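## Task

Four plates start on nests N1, N2, N3 and N4. First build a stack in rack S1 with B88 at the bottom, B33 on it and B83 on top. B88 must rest flat on the rack floor and each higher plate must sit fully nested in the one below. Each plate's labelled short end must face the rack front, toward the viewer. Then release the plates and push the START key on post KP until it latches. Finally return all four plates to their original nests, each lying flat within the locators with well A1 at the nest corner marked A1, while START stays latched. Nothing may depend on the gripper holding it at the end. Open the gripper and move away when done.

## Robot and tools

Robot: one four-axis arm (lift, shoulder, elbow, wrist yaw) carrying a two-finger gripper that always stays level; it can rotate about vertical but never tilt. The controlled point, end_effector_position, lies midway between the two rubber pads, roughly 2-3 cm behind the fingertips. Fingers extend along the gripper's +x axis and close along its y axis. Even fully closed the fingertips stay 0.066 m apart, so a key is pushed with a single fingertip.

Scene frame: origin on the tabletop under the arm base, +z up, +y to the left when looking along +x. Result lines give end_effector_position (metres) and end_effector_quat_wxyz in this frame; the reported hand position may be somewhat off, especially when reaching far. Joint positions lists lift (m, 0.000 to 0.550), shoulder (rad, -2.000 to 2.000), elbow (rad, -2.800 to 2.800), wrist yaw (rad, -12.566 to 12.566), then pad gap (m). Keep the elbow at least 0.4 rad away from 0, or the arm may fold and fault. "Hand target" shows the pose the controller is currently driving toward. grip_measured is the finger opening on the same -1..+1 scale you command; readings may carry a constant offset of about 1 mm.

execute_actions takes "actions", a list run in sequence; an empty list simply returns state and images. Each action may contain "rows", "steps", "until". "rows" holds 1 to 15 rows, each used for one control step (1/30 s). A row is five numbers, each in [-1, 1]: dx, dy, dz, rz, opening. The first four are an offset, expressed in the gripper's own axes, from the gripper pose measured when the action began (for the first action of a call, the last pose reported). Every row refers to that same starting pose, not to the row before it. Scale: 1.0 equals 0.6 m for dx, dy, dz and 180 degrees for rz; positive rz turns from gripper +x toward +y. opening is absolute, not an offset: +1 is fully open (0.140 m), -1 is closed. Closing from fully open takes at least about 0.6 s. "steps" (integer 1 to 450, default 15, no fewer than the number of rows) sets the action length; after the last row the arm keeps heading to that row's target and the gripper keeps that row's opening, so give long moves enough steps. Per control step, the commanded pose is limited to 70 mm and 16 degrees from the measured pose. If a move is cut short, send the remainder next; do not expect the arm to finish it on its own. "pose unreachable" means the clearance check altered or blocked the command and the arm will soon stop until new rows arrive.

"until" stops an action at the first step where all listed device conditions hold; the arm is not halted by it. The only device is scanner, with fields "code" (a lower-case plate ID such as b83, or no_read; never wrong) and "reads" (how many times code switched from no_read to an ID). Write a value directly, or as [comparison, value] using "=", "!=", "<", "<=", ">", ">="; numbers always need a comparison. Any unknown name or out-of-range number rejects the entire call before motion.

zoom_image: "camera" is cam_head_left, cam_head_right or cam_wrist; "region" is [x0, y0, x1, y1] in image pixels from the top-left, no larger than 504 by 504. All three cameras give 672x504 images; calibration (K, distortion, T_world_to_cam) is supplied and may be slightly off per scene; the wrist camera's pose follows the joint readings.

finished_scene takes "scene" (integer, 1 or 2) and ends that scene irreversibly once the robot has held the last command; the result says whether the goal was met. The goal must be satisfied and stable at that moment.

Identifying plates: set a plate flat in nest RD with well A1 at the corner marked A1 and keep the scanner's view clear; code then shows its ID. On every labelled plate, well A1 sits at the labelled short end, in the corner opposite the labelled long side.

Gripping: command an opening below grip_measured to hold; about 0.04 below gives a firm grip, less gives a lighter one. Pad force tops out near 18 N, but a fast close can squeeze harder, sometimes enough to spring the fingers open. Ramp offsets gradually across rows (adding 0.01 per row is about 6 mm per step) so a held plate is not shaken loose.

Things to avoid: pressing START (it counts as pressed once it lights) before the stack is correct and the unlisted plate is properly in its nest; dropping a plate more than a few millimetres; knocking anything off the table; hard contacts. Joint load limits are lift 55.2 N, shoulder 8.28 N m, elbow 4.14 N m, wrist yaw 1.38 N m, including a held load; reaching one stops the arm for 10 s and cancels the rest of the call. Holding loads heats the motors: a MOTOR HOT line appears from 85 °C and at 100 °C an OVER-TEMPERATURE FAULT brakes the arm until it cools. While you are composing a reply the robot keeps its last command. Loose objects may occasionally get a small push.

Each tool is called by a JSON object that holds its "fn" and its "kwargs", one argument or row to a line.

## Session

{"fn": "execute_actions", "kwargs": {
  "actions": []
}}

Scene clock: 0.00 s.
end_effector_position=(+0.4894, -0.2021, +0.4626) grip_measured=+1.00 end_effector_quat_wxyz=(+0.892, +0.000, +0.000, +0.452)
Joint positions: [ 0.458 -0.282  1.696 -0.477  0.14 ]
Motor temperatures (°C, as the motors report them): [38 26 27 26]
Hand target: +0.489, -0.202, +0.463; +0.892, +0.000, +0.000, +0.452
scanner: code=no_read reads=0

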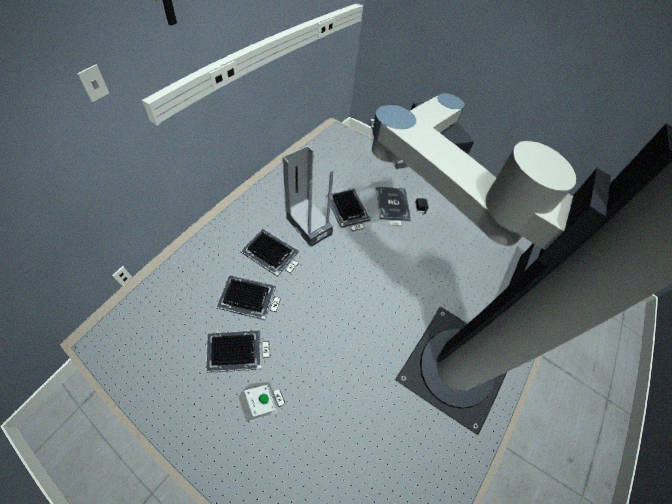

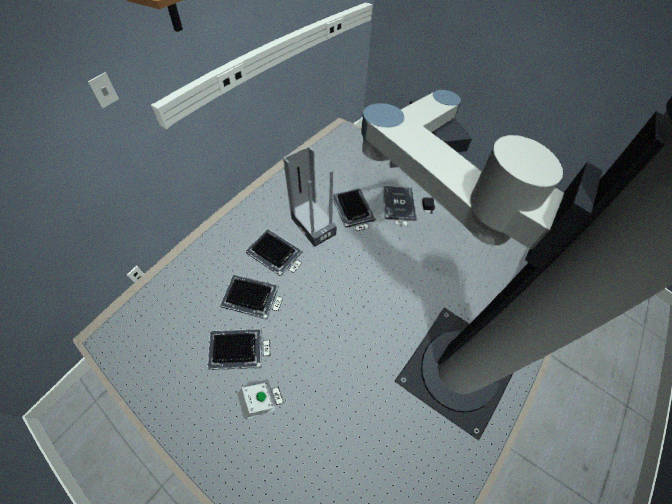

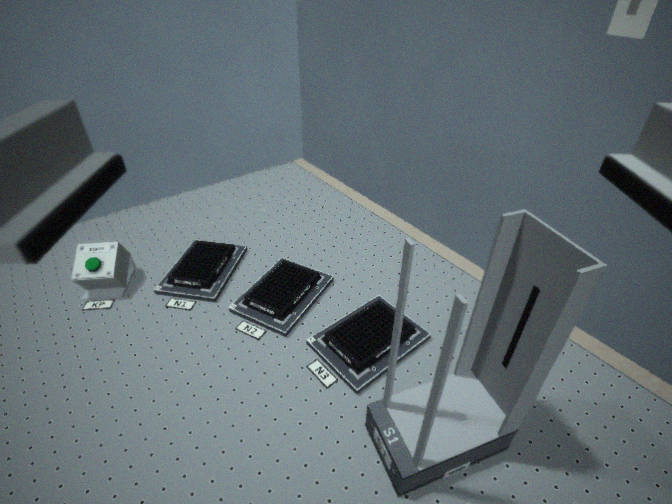

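{"fn": "zoom_image", "kwargs": {
  "camera": "cam_wrist",
  "region": [50, 220, 270, 330]
}}

{"fn": "zoom_image", "kwargs": {
  "camera": "cam_wrist",
  "region": [220, 250, 440, 400]
}}

{"fn": "zoom_image", "kwargs": {
  "camera": "cam_head_left",
  "region": [270, 130, 450, 260]
}}

{"fn": "zoom_image", "kwargs": {
  "camera": "cam_head_left",
  "region": [180, 220, 330, 430]
}}

{"fn": "zoom_image", "kwargs": {
  "camera": "cam_wrist",
  "region": [340, 200, 640, 504]
}}

Region (50, 220, 270, 330) of cam_wrist's 672x504 image, scaled by 2.291, with more detail than that image has.

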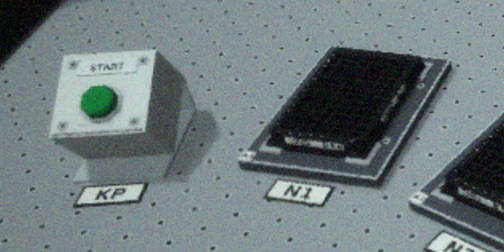

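Region (220, 250, 440, 400) of cam_wrist's 672x504 image, scaled by 2.291, with more detail than that image has; it fills the top 344 rows of this view, and the rest is white.

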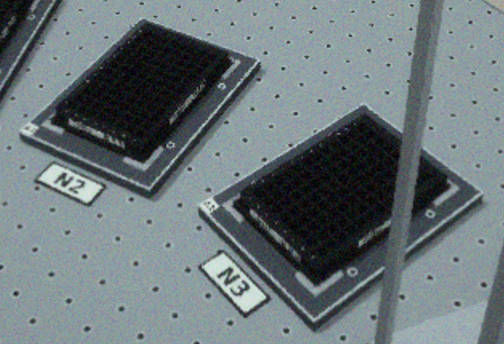

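Region (270, 130, 450, 260) of cam_head_left's 672x504 image, scaled by 2.800, with more detail than that image has.

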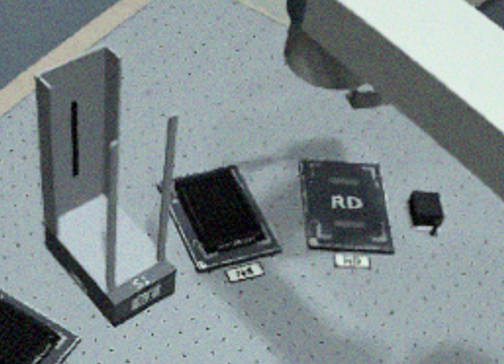

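Region (180, 220, 330, 430) of cam_head_left's 672x504 image, scaled by 2.400, with more detail than that image has; it fills the left 360 columns of this view, and the rest is white.

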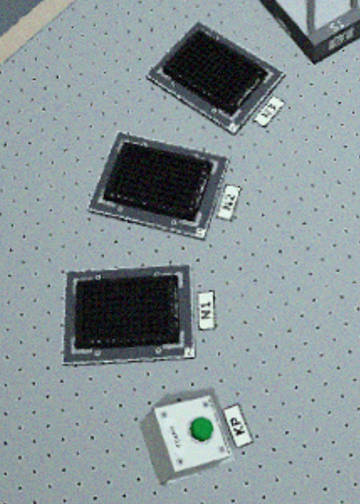

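Region (340, 200, 640, 504) of cam_wrist's 672x504 image, scaled by 1.658, with more detail than that image has; it fills the left 497 columns of this view, and the rest is white.

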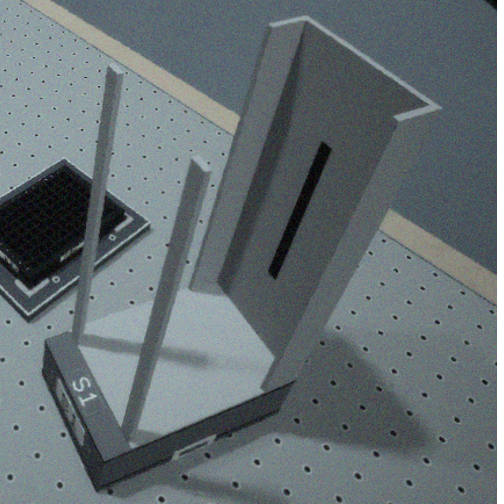

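{"fn": "execute_actions", "kwargs": {
  "actions": [
    {"rows":[[-0.0725,-0.045,-0.6,-0.504,1]],"steps":75}
  ]
}}

Scene clock: 76.53 s.
end_effector_position=(+0.4855, -0.2530, +0.1025) grip_measured=+1.00 end_effector_quat_wxyz=(+0.948, +0.000, +0.000, -0.317)
Joint positions: [ 0.098  0.213  1.04  -1.899  0.14 ]
Motor temperatures (°C, as the motors report them): [38 26 27 26]
Hand target: +0.485, -0.253, +0.103; +0.948, +0.000, +0.000, -0.318
Off the commanded pose: 0.000 m, 0 deg.
scanner: code=no_read reads=0
camera_calibration (this result's frames):
cam_wrist: T_world_to_cam=[[-0.604287, -0.796759, 0.0033961, 0.099898], [-0.480015, 0.36065, -0.799698, 0.39361], [0.635942, -0.484877, -0.600393, -0.274376], [0, 0, 0, 1]] pos_world=[0.423793, -0.195399, 0.149696]

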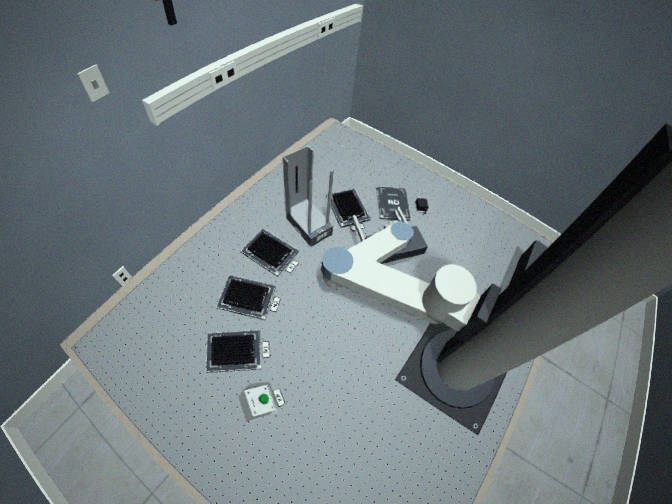

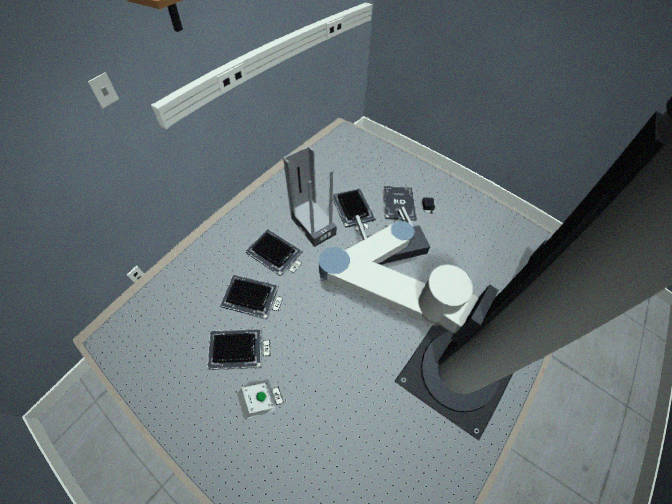

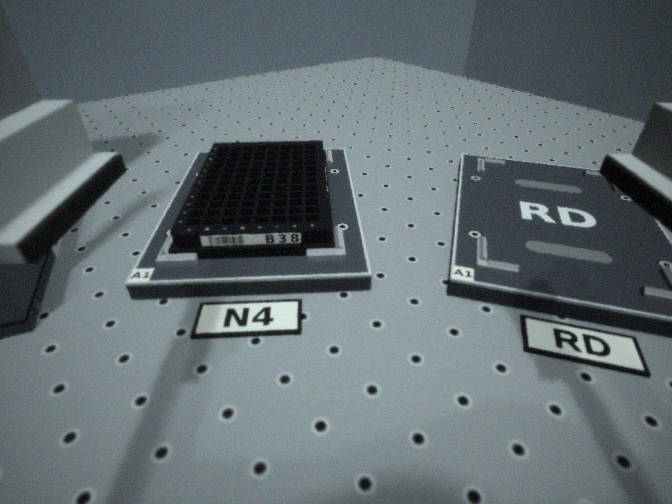

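{"fn": "zoom_image", "kwargs": {
  "camera": "cam_wrist",
  "region": [120, 130, 380, 310]
}}

Region (120, 130, 380, 310) of cam_wrist's 672x504 image, scaled by 1.938, with more detail than that image has; it fills the top 349 rows of this view, and the rest is white.

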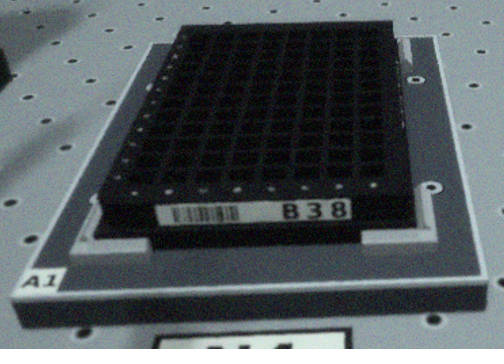

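{"fn": "execute_actions", "kwargs": {
  "actions": [
    {"rows":[[-0.108,0.272,0.08,0.125,1]],"steps":35}
  ]
}}

Scene clock: 104.27 s.
end_effector_position=(+0.5320, -0.0836, +0.1506) grip_measured=+1.00 end_effector_quat_wxyz=(+0.992, +0.000, +0.000, -0.126)
Joint positions: [ 0.146  0.75   0.89  -1.892  0.14 ]
Motor temperatures (°C, as the motors report them): [38 26 27 26]
Hand target: +0.532, -0.084, +0.151; +0.992, +0.000, +0.000, -0.126
Off the commanded pose: 0.000 m, 0 deg.
scanner: code=no_read reads=0
camera_calibration (this result's frames):
cam_wrist: T_world_to_cam=[[-0.252969, -0.967468, 0.0033961, 0.0616609], [-0.581555, 0.149255, -0.799698, 0.429589], [0.773175, -0.204274, -0.600393, -0.242495], [0, 0, 0, 1]] pos_world=[0.452919, -0.053999, 0.19774]

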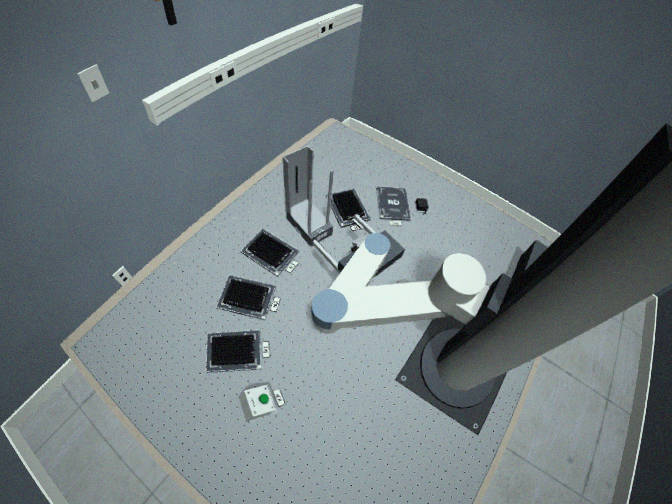

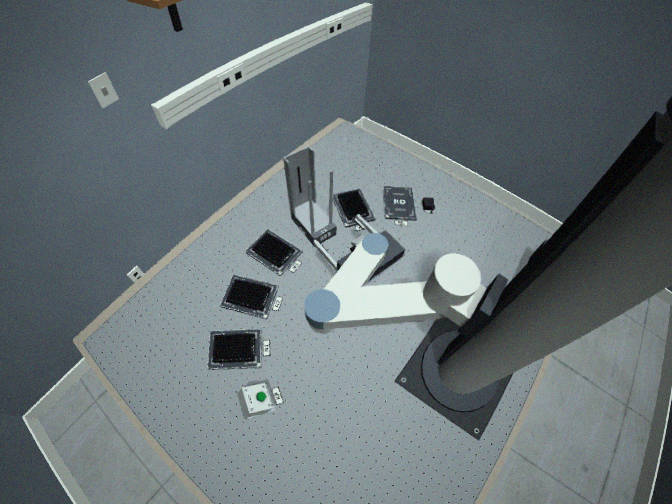

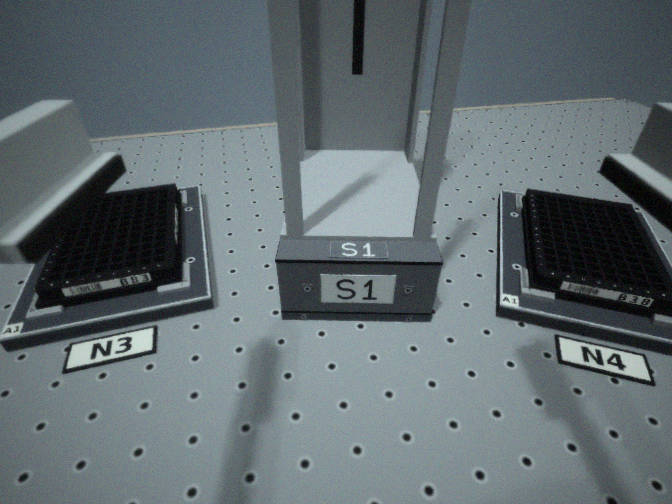

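{"fn": "zoom_image", "kwargs": {
  "camera": "cam_wrist",
  "region": [0, 170, 230, 360]
}}

{"fn": "zoom_image", "kwargs": {
  "camera": "cam_wrist",
  "region": [260, 120, 460, 330]
}}

Region (0, 170, 230, 360) of cam_wrist's 672x504 image, scaled by 2.191, with more detail than that image has; it fills the top 416 rows of this view, and the rest is white.

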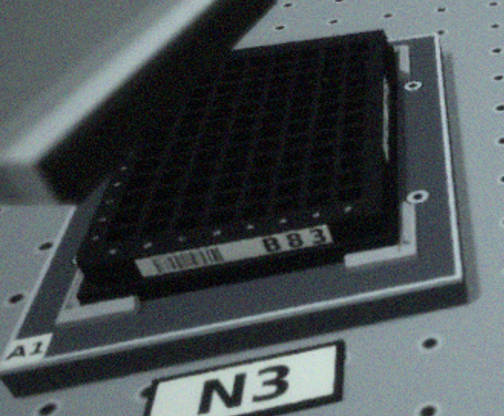

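Region (260, 120, 460, 330) of cam_wrist's 672x504 image, scaled by 2.400, with more detail than that image has; it fills the left 480 columns of this view, and the rest is white.

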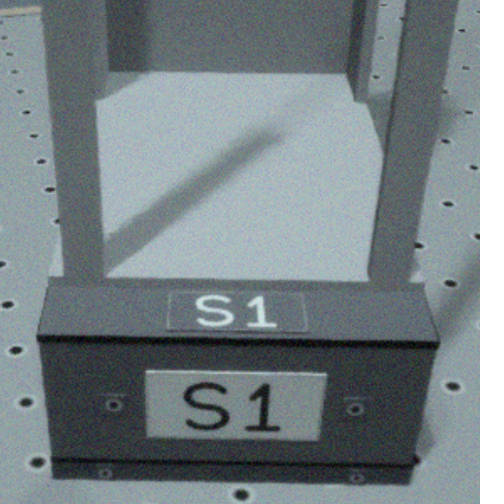

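{"fn": "execute_actions", "kwargs": {
  "actions": [
    {"rows":[[-0.097,0.388,-0.03,0.211,1]],"steps":35}
  ]
}}

Scene clock: 128.90 s.
end_effector_position=(+0.5338, +0.1565, +0.1326) grip_measured=+1.00 end_effector_quat_wxyz=(+0.979, +0.000, +0.000, +0.204)
Joint positions: [ 0.128  1.343  0.999 -1.931  0.14 ]
Motor temperatures (°C, as the motors report them): [38 26 27 26]
Hand target: +0.534, +0.156, +0.133; +0.979, +0.000, +0.000, +0.204
Off the commanded pose: 0.000 m, 0 deg.
scanner: code=no_read reads=0
camera_calibration (this result's frames):
cam_wrist: T_world_to_cam=[[0.396484, -0.918035, 0.0033961, -0.0599591], [-0.550112, -0.240542, -0.799698, 0.424653], [0.734968, 0.315199, -0.600393, -0.266564], [0, 0, 0, 1]] pos_world=[0.453295, 0.131123, 0.179754]

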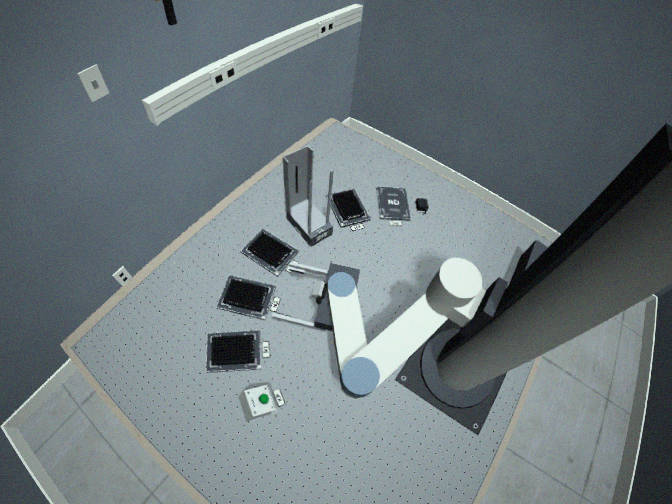

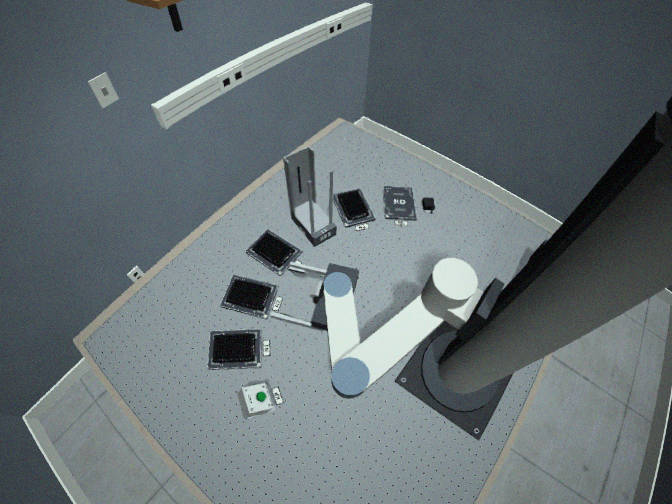

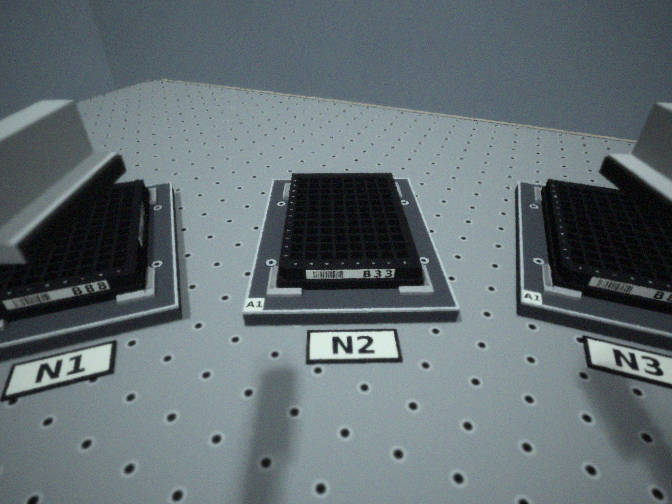

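{"fn": "zoom_image", "kwargs": {
  "camera": "cam_wrist",
  "region": [235, 165, 475, 335]
}}

{"fn": "zoom_image", "kwargs": {
  "camera": "cam_wrist",
  "region": [0, 170, 200, 370]
}}

Region (235, 165, 475, 335) of cam_wrist's 672x504 image, scaled by 2.100, with more detail than that image has; it fills the top 357 rows of this view, and the rest is white.

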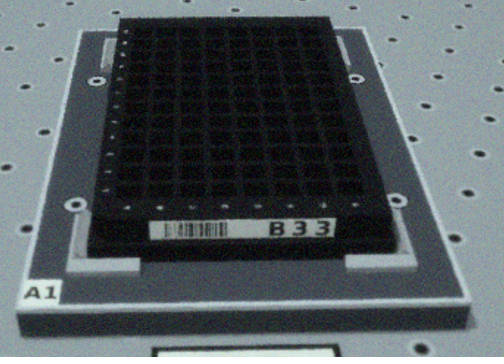

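Region (0, 170, 200, 370) of cam_wrist's 672x504 image, scaled by 2.520, with more detail than that image has.

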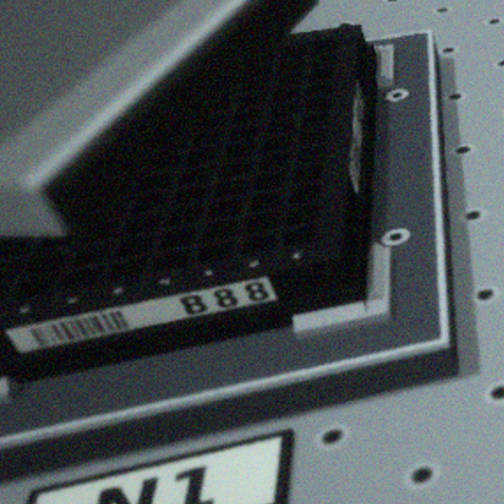

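{"fn": "execute_actions", "kwargs": {
  "actions": [
    {"rows":[[0.2153,0.3047,-0.096,0.1097,0.05]],"steps":33}
  ]
}}

Scene clock: 159.00 s.
end_effector_position=(+0.5793, +0.3756, +0.0749) grip_measured=+0.05 end_effector_quat_wxyz=(+0.930, +0.000, +0.000, +0.369)
Joint positions: [ 0.07   1.346  1.824 -2.414  0.105]
Motor temperatures (°C, as the motors report them): [38 26 27 26]
Hand target: +0.579, +0.376, +0.075; +0.930, +0.000, +0.000, +0.369
Off the commanded pose: 0.000 m, 0 deg.
scanner: code=no_read reads=0
camera_calibration (this result's frames):
cam_wrist: T_world_to_cam=[[0.68334, -0.730093, 0.0033961, -0.113414], [-0.436492, -0.41226, -0.799698, 0.454978], [0.585254, 0.544983, -0.600393, -0.403271], [0, 0, 0, 1]] pos_world=[0.51211, 0.324542, 0.122109]

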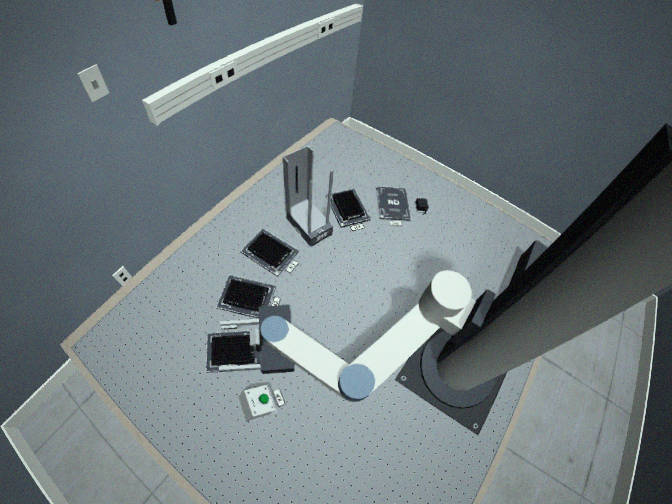

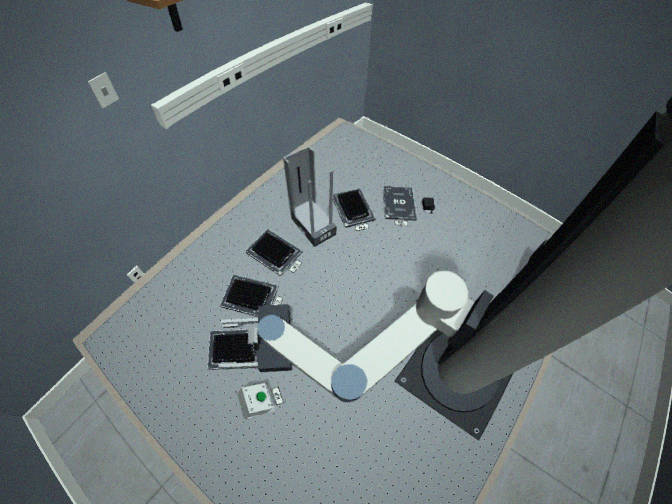

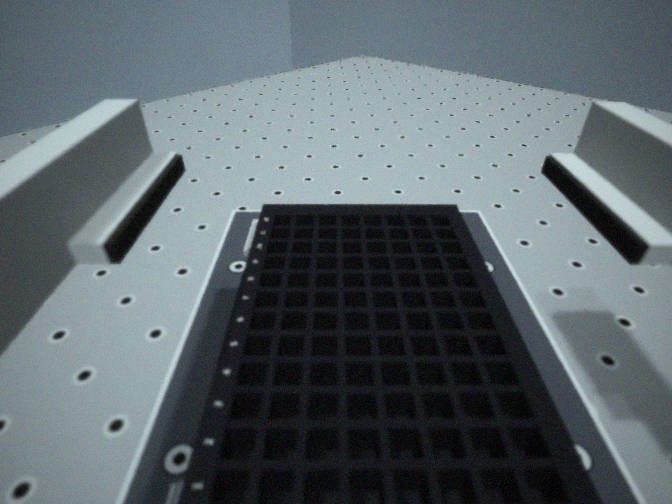

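{"fn": "execute_actions", "kwargs": {
  "actions": [
    {"rows":[[0.001,-0.0045,-0.02,0.0015,-0.15],[0.001,-0.0045,-0.03,0.0015,-0.15],[0.001,-0.0045,-0.04,0.0015,-0.15],[0.001,-0.0045,-0.05,0.0015,-0.15],[0.001,-0.0045,-0.06,0.0015,-0.15],[0.001,-0.0045,-0.072,0.0015,-0.15]],"steps":18}
  ]
}}

Scene clock: 176.93 s.
end_effector_position=(+0.5816, +0.3741, +0.0317) grip_measured=-0.15 end_effector_quat_wxyz=(+0.929, +0.000, +0.000, +0.371)
Joint positions: [ 0.027  1.336  1.828 -2.404  0.097]
Motor temperatures (°C, as the motors report them): [38 26 27 26]
Hand target: +0.582, +0.374, +0.032; +0.929, +0.000, +0.000, +0.371
Off the commanded pose: 0.000 m, 0 deg.
scanner: code=no_read reads=0
camera_calibration (this result's frames):
cam_wrist: T_world_to_cam=[[0.686702, -0.726931, 0.0033961, -0.119063], [-0.434584, -0.41427, -0.799698, 0.42038], [0.582732, 0.547679, -0.600393, -0.429248], [0, 0, 0, 1]] pos_world=[0.514588, 0.32269, 0.0788638]

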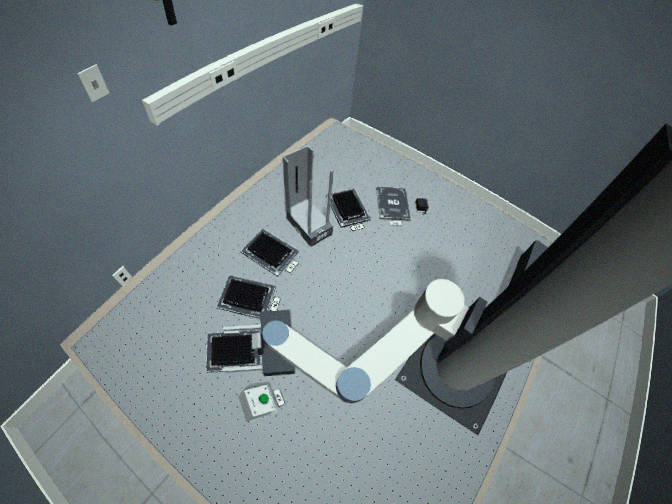

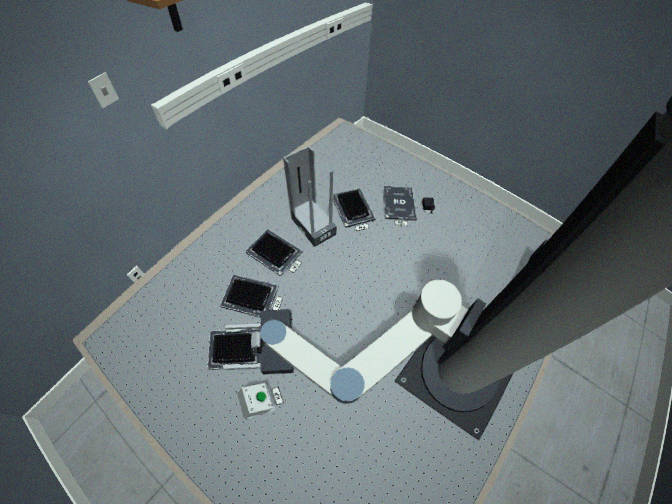

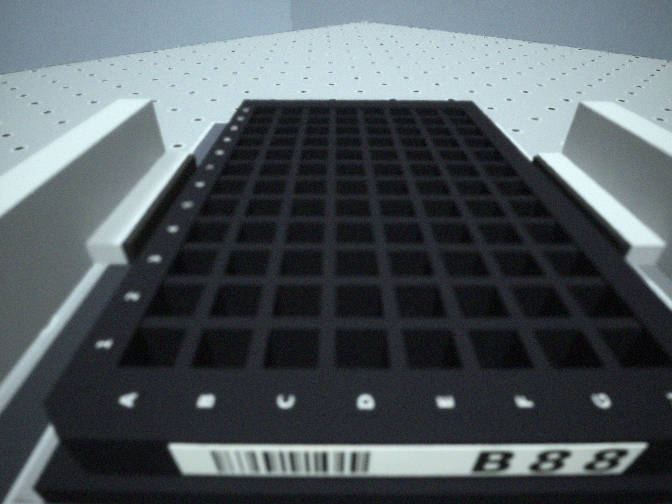

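{"fn": "execute_actions", "kwargs": {
  "actions": [
    {"rows":[[-0.0025,0,0.002,0,-0.25],[-0.0025,0,0.002,0,-0.33],[-0.0025,0,0.002,0,-0.4],[-0.0025,0,0.002,0,-0.45],[-0.0025,0,0.002,0,-0.48],[-0.0025,0,0.002,0,-0.5],[-0.0025,0,0.002,0,-0.52],[-0.0025,0,0.002,0,-0.54],[-0.0025,0,0.002,0,-0.56],[-0.0025,0,0.002,0,-0.58],[-0.0025,0,0.002,0,-0.6]],"steps":18}
  ]
}}

Scene clock: 199.63 s.
end_effector_position=(+0.5804, +0.3731, +0.0330) grip_measured=-0.57 end_effector_quat_wxyz=(+0.929, +0.000, +0.000, +0.371)
Joint positions: [ 0.028  1.34   1.818 -2.398  0.082]
Motor temperatures (°C, as the motors report them): [38 26 27 26]
Hand target: +0.580, +0.373, +0.033; +0.929, +0.000, +0.000, +0.371
Off the commanded pose: 0.000 m, 0 deg.
scanner: code=no_read reads=0
camera_calibration (this result's frames):
cam_wrist: T_world_to_cam=[[0.686877, -0.726765, 0.0033961, -0.119135], [-0.434484, -0.414375, -0.799698, 0.420543], [0.5826, 0.547819, -0.600393, -0.427236], [0, 0, 0, 1]] pos_world=[0.513459, 0.321727, 0.0802024]

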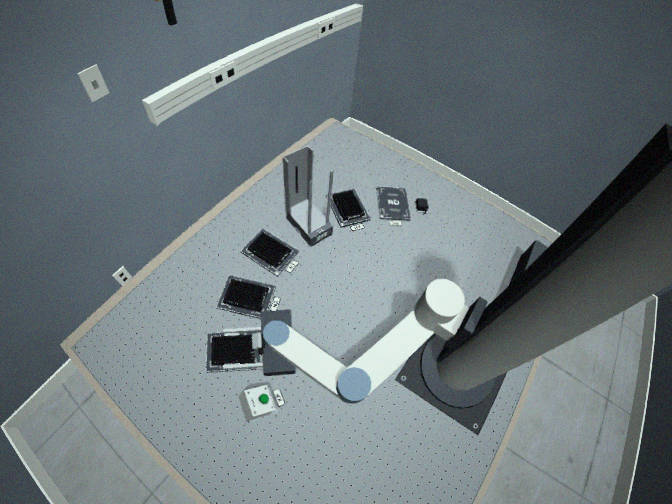

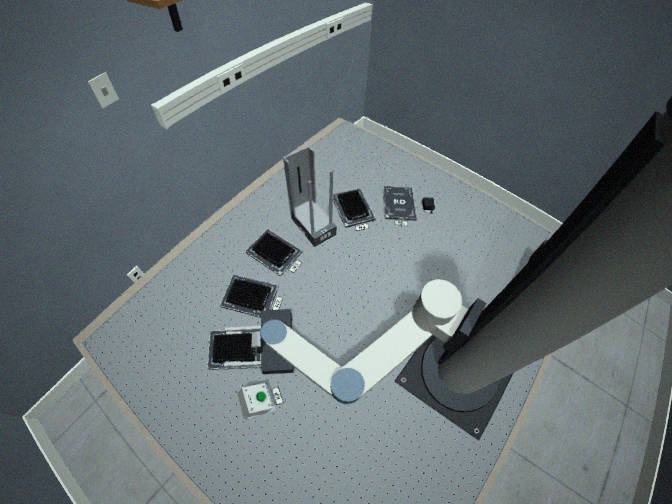

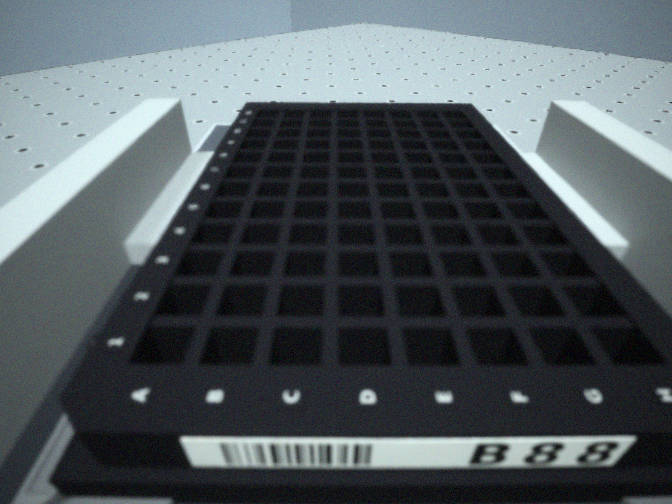

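{"fn": "execute_actions", "kwargs": {
  "actions": [
    {"rows":[[0,0,0,0,-0.62],[0,0,0.003,0,-0.62],[0,0,0.007,0,-0.62],[0,0,0.012,0,-0.62],[0,0,0.02,0,-0.62],[0,0,0.03,0,-0.62],[0,0,0.045,0,-0.62],[0,0,0.06,0,-0.62],[0,0,0.08,0,-0.62],[0,0,0.1,0,-0.62],[0,0,0.13,0,-0.62],[0,0,0.16,0,-0.62],[0,0,0.53,0,-0.62]],"steps":40}
  ]
}}

Scene clock: 216.90 s.
end_effector_position=(+0.5804, +0.3731, +0.3511) grip_measured=-0.57 end_effector_quat_wxyz=(+0.929, +0.000, +0.000, +0.371)
Joint positions: [ 0.346  1.34   1.818 -2.398  0.082]
Motor temperatures (°C, as the motors report them): [38 26 27 26]
Hand target: +0.580, +0.373, +0.351; +0.929, +0.000, +0.000, +0.371
Off the commanded pose: 0.000 m, 0 deg.
scanner: code=no_read reads=0
camera_calibration (this result's frames):
cam_wrist: T_world_to_cam=[[0.686877, -0.726766, 0.0033961, -0.120192], [-0.434485, -0.414374, -0.799698, 0.67489], [0.582601, 0.547818, -0.600393, -0.236289], [0, 0, 0, 1]] pos_world=[0.513448, 0.321749, 0.39825]

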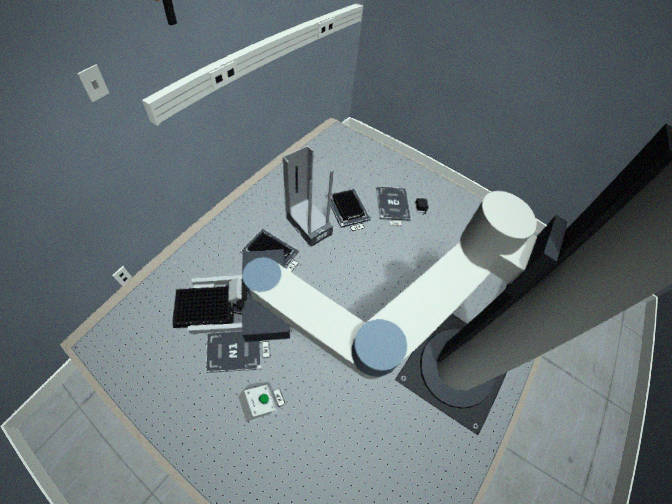

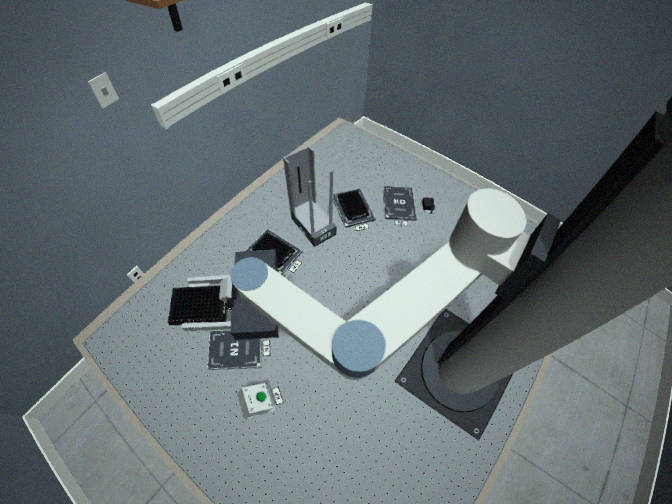

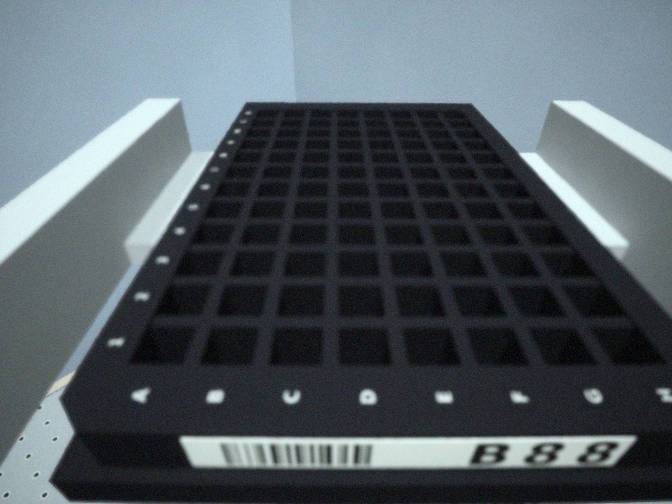

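{"fn": "execute_actions", "kwargs": {
  "actions": [
    {"rows":[[-0.005,-0.005,0,-0.003,-0.62],[-0.012,-0.012,0,-0.007,-0.62],[-0.022,-0.022,0,-0.013,-0.62],[-0.035,-0.035,0,-0.02,-0.62],[-0.05,-0.05,0,-0.03,-0.62],[-0.07,-0.07,0,-0.04,-0.62],[-0.09,-0.09,0,-0.055,-0.62],[-0.12,-0.12,0,-0.07,-0.62],[-0.15,-0.15,0,-0.09,-0.62],[-0.5645,-0.5397,0,-0.3297,-0.62]],"steps":50},
    {"rows":[[0,0,-0.01,0,-0.62],[0,0,-0.02,0,-0.62],[0,0,-0.03,0,-0.62],[0,0,-0.045,0,-0.62],[0,0,-0.06,0,-0.62],[0,0,-0.08,0,-0.62]],"steps":16}
  ]
}}

Scene clock: 227.97 s.
end_effector_position=(+0.5580, -0.0950, +0.3030) grip_measured=-0.57 end_effector_quat_wxyz=(+0.990, +0.000, +0.000, -0.138)
Joint positions: [ 0.298  0.701  1.013 -1.991  0.082]
Motor temperatures (°C, as the motors report them): [38 26 27 26]
Hand target: +0.558, -0.095, +0.303; +0.991, +0.000, +0.000, -0.137
Off the commanded pose: 0.000 m, 0 deg.
scanner: code=no_read reads=0
camera_calibration (this result's frames):
cam_wrist: T_world_to_cam=[[-0.275314, -0.961348, 0.0033961, 0.069777], [-0.577941, 0.162688, -0.799698, 0.567607], [0.768236, -0.222131, -0.600393, -0.172417], [0, 0, 0, 1]] pos_world=[0.479711, -0.0635616, 0.350159]

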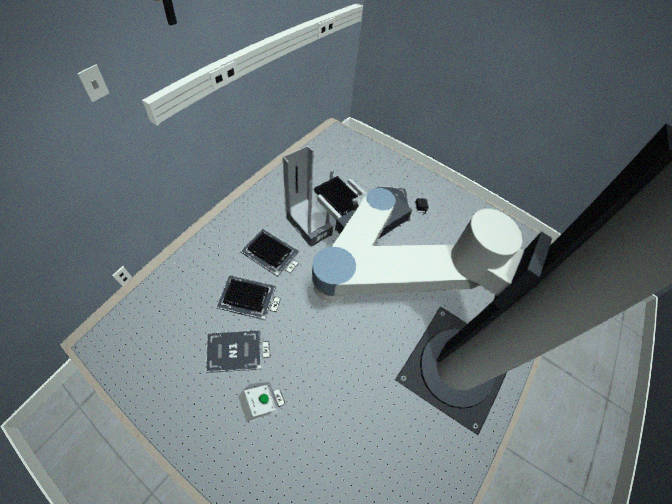

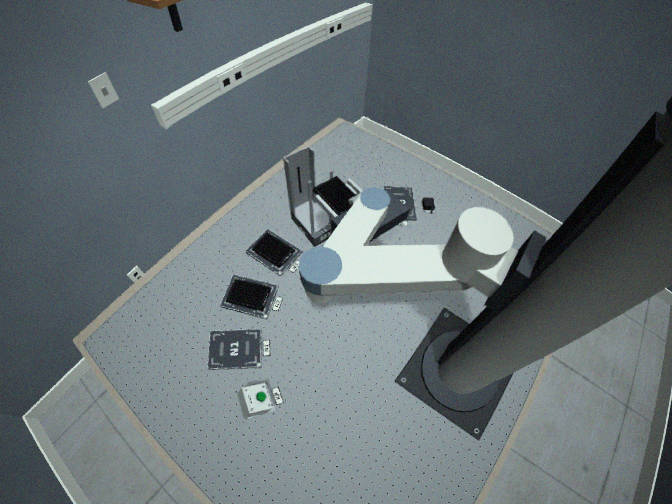

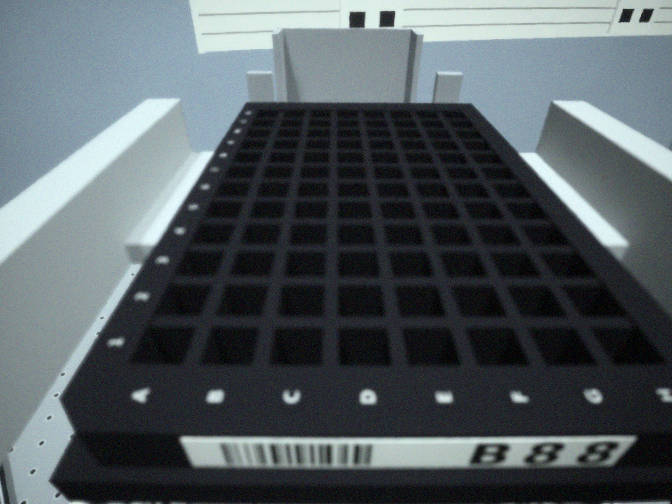

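{"fn": "zoom_image", "kwargs": {
  "camera": "cam_wrist",
  "region": [235, 15, 485, 125]
}}

Region (235, 15, 485, 125) of cam_wrist's 672x504 image, scaled by 2.016, with more detail than that image has; it fills the top 222 rows of this view, and the rest is white.

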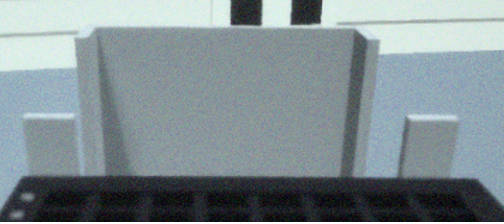

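{"fn": "execute_actions", "kwargs": {
  "actions": [
    {"rows":[[0,0.0013,0.01,0,-0.62],[0,0.0013,0.02,0,-0.62],[0,0.0013,0.03,0,-0.62],[0,0.0013,0.045,0,-0.62]],"steps":12},
    {"rows":[[0.005,0,0,0,-0.62],[0.012,0,0,0,-0.62],[0.022,0,0,0,-0.62],[0.035,0,0,0,-0.62],[0.05,0,0,0,-0.62],[0.07,0,0,0,-0.62],[0.09,0,0,0,-0.62],[0.11,0,0,0,-0.62],[0.13,0,0,0,-0.62],[0.15,0,0,0,-0.62],[0.17,0,0,0,-0.62],[0.19,0,0,0,-0.62],[0.21,0,0,0,-0.62],[0.23,0,0,0,-0.62],[0.255,0,0,0,-0.62]],"steps":28}
  ]
}}

{"fn": "zoom_image", "kwargs": {
  "camera": "cam_head_left",
  "region": [260, 120, 380, 230]
}}

Scene clock: 255.77 s.
end_effector_position=(+0.7054, -0.1360, +0.3300) grip_measured=-0.57 end_effector_quat_wxyz=(+0.990, +0.000, +0.000, -0.138)
Joint positions: [ 0.325  0.368  1.797 -2.442  0.082]
Motor temperatures (°C, as the motors report them): [38 26 27 26]
Hand target: +0.705, -0.136, +0.330; +0.990, +0.000, +0.000, -0.138
Off the commanded pose: 0.000 m, 0 deg.
scanner: code=no_read reads=0
camera_calibration (this result's frames):
cam_wrist: T_world_to_cam=[[-0.275311, -0.961349, 0.0033961, 0.0707821], [-0.577942, 0.162686, -0.799698, 0.681096], [0.768236, -0.222129, -0.600393, -0.278539], [0, 0, 0, 1]] pos_world=[0.627105, -0.10463, 0.377198]

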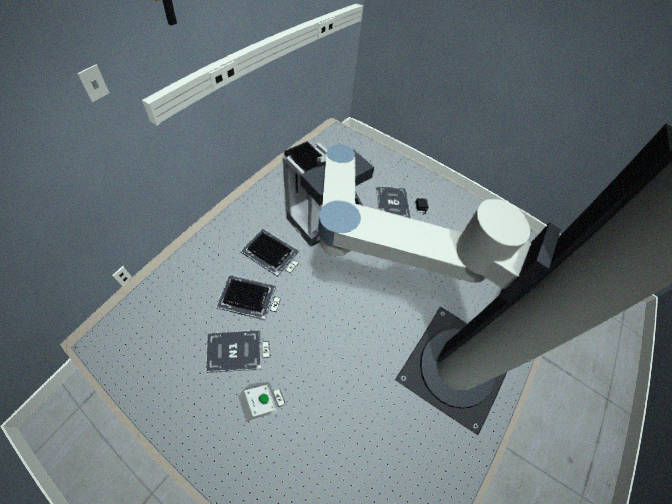

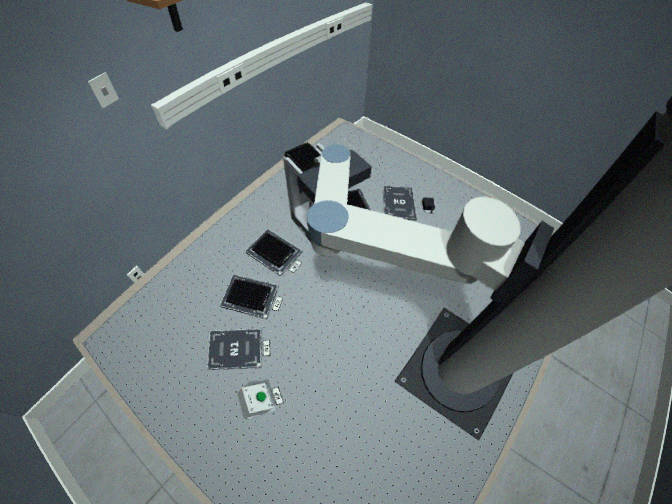

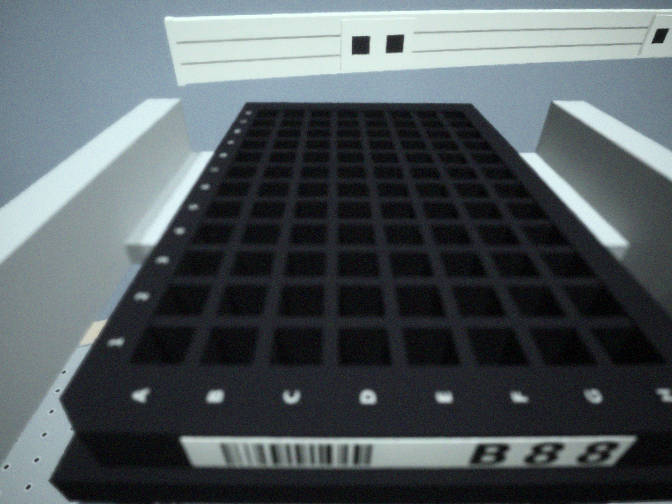

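Region (260, 120, 380, 230) of cam_head_left's 672x504 image, scaled by 4.200, with more detail than that image has; it fills the top 462 rows of this view, and the rest is white.

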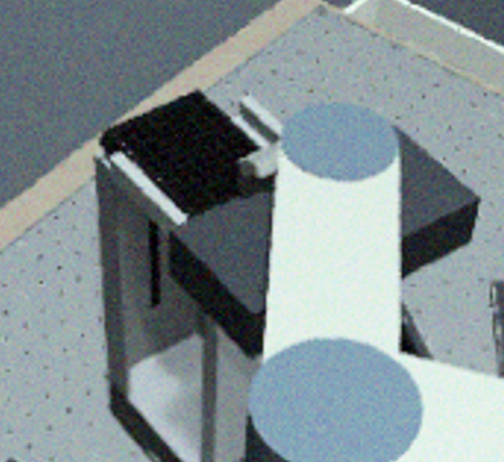

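{"fn": "execute_actions", "kwargs": {
  "actions": [
    {"rows":[[0,0,-0.003,0,-0.62],[0,0,-0.006,0,-0.62],[0,0,-0.008,0,-0.62],[0,0,-0.01,0,-0.62],[0,0,-0.012,0,-0.62],[0,0,-0.0135,0,-0.62],[0,0,-0.015,0,-0.62]],"steps":12}
  ]
}}

Scene clock: 263.23 s.
end_effector_position=(+0.7054, -0.1361, +0.3212) grip_measured=-0.57 end_effector_quat_wxyz=(+0.990, +0.000, +0.000, -0.138)
Joint positions: [ 0.316  0.368  1.797 -2.441  0.082]
Motor temperatures (°C, as the motors report them): [38 26 27 26]
Hand target: +0.705, -0.136, +0.321; +0.990, +0.000, +0.000, -0.138
Off the commanded pose: 0.000 m, 0 deg.
scanner: code=no_read reads=0
camera_calibration (this result's frames):
cam_wrist: T_world_to_cam=[[-0.275336, -0.961342, 0.0033961, 0.0707659], [-0.577938, 0.162701, -0.799698, 0.674], [0.768231, -0.222148, -0.600393, -0.283798], [0, 0, 0, 1]] pos_world=[0.627036, -0.104675, 0.368366]

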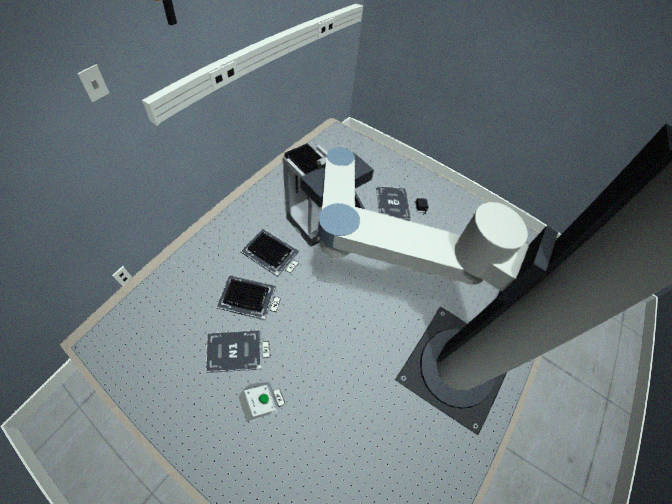

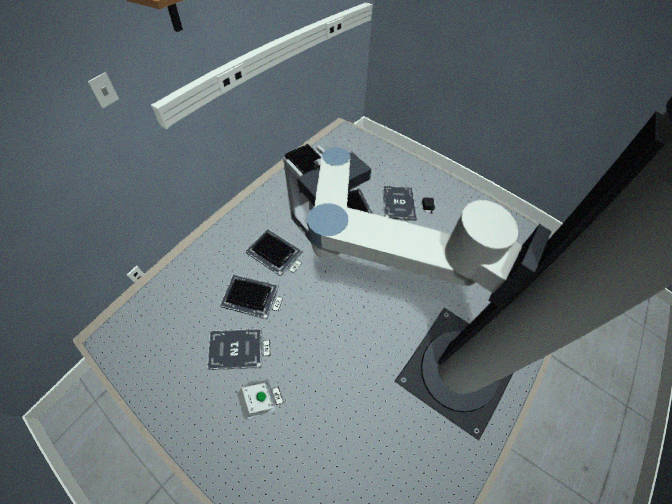

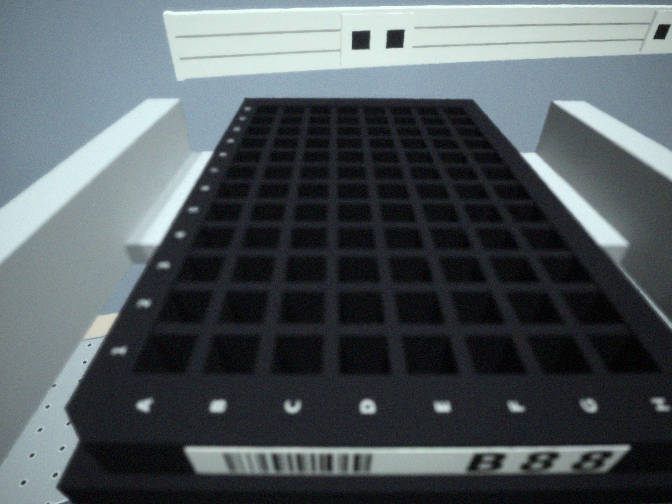

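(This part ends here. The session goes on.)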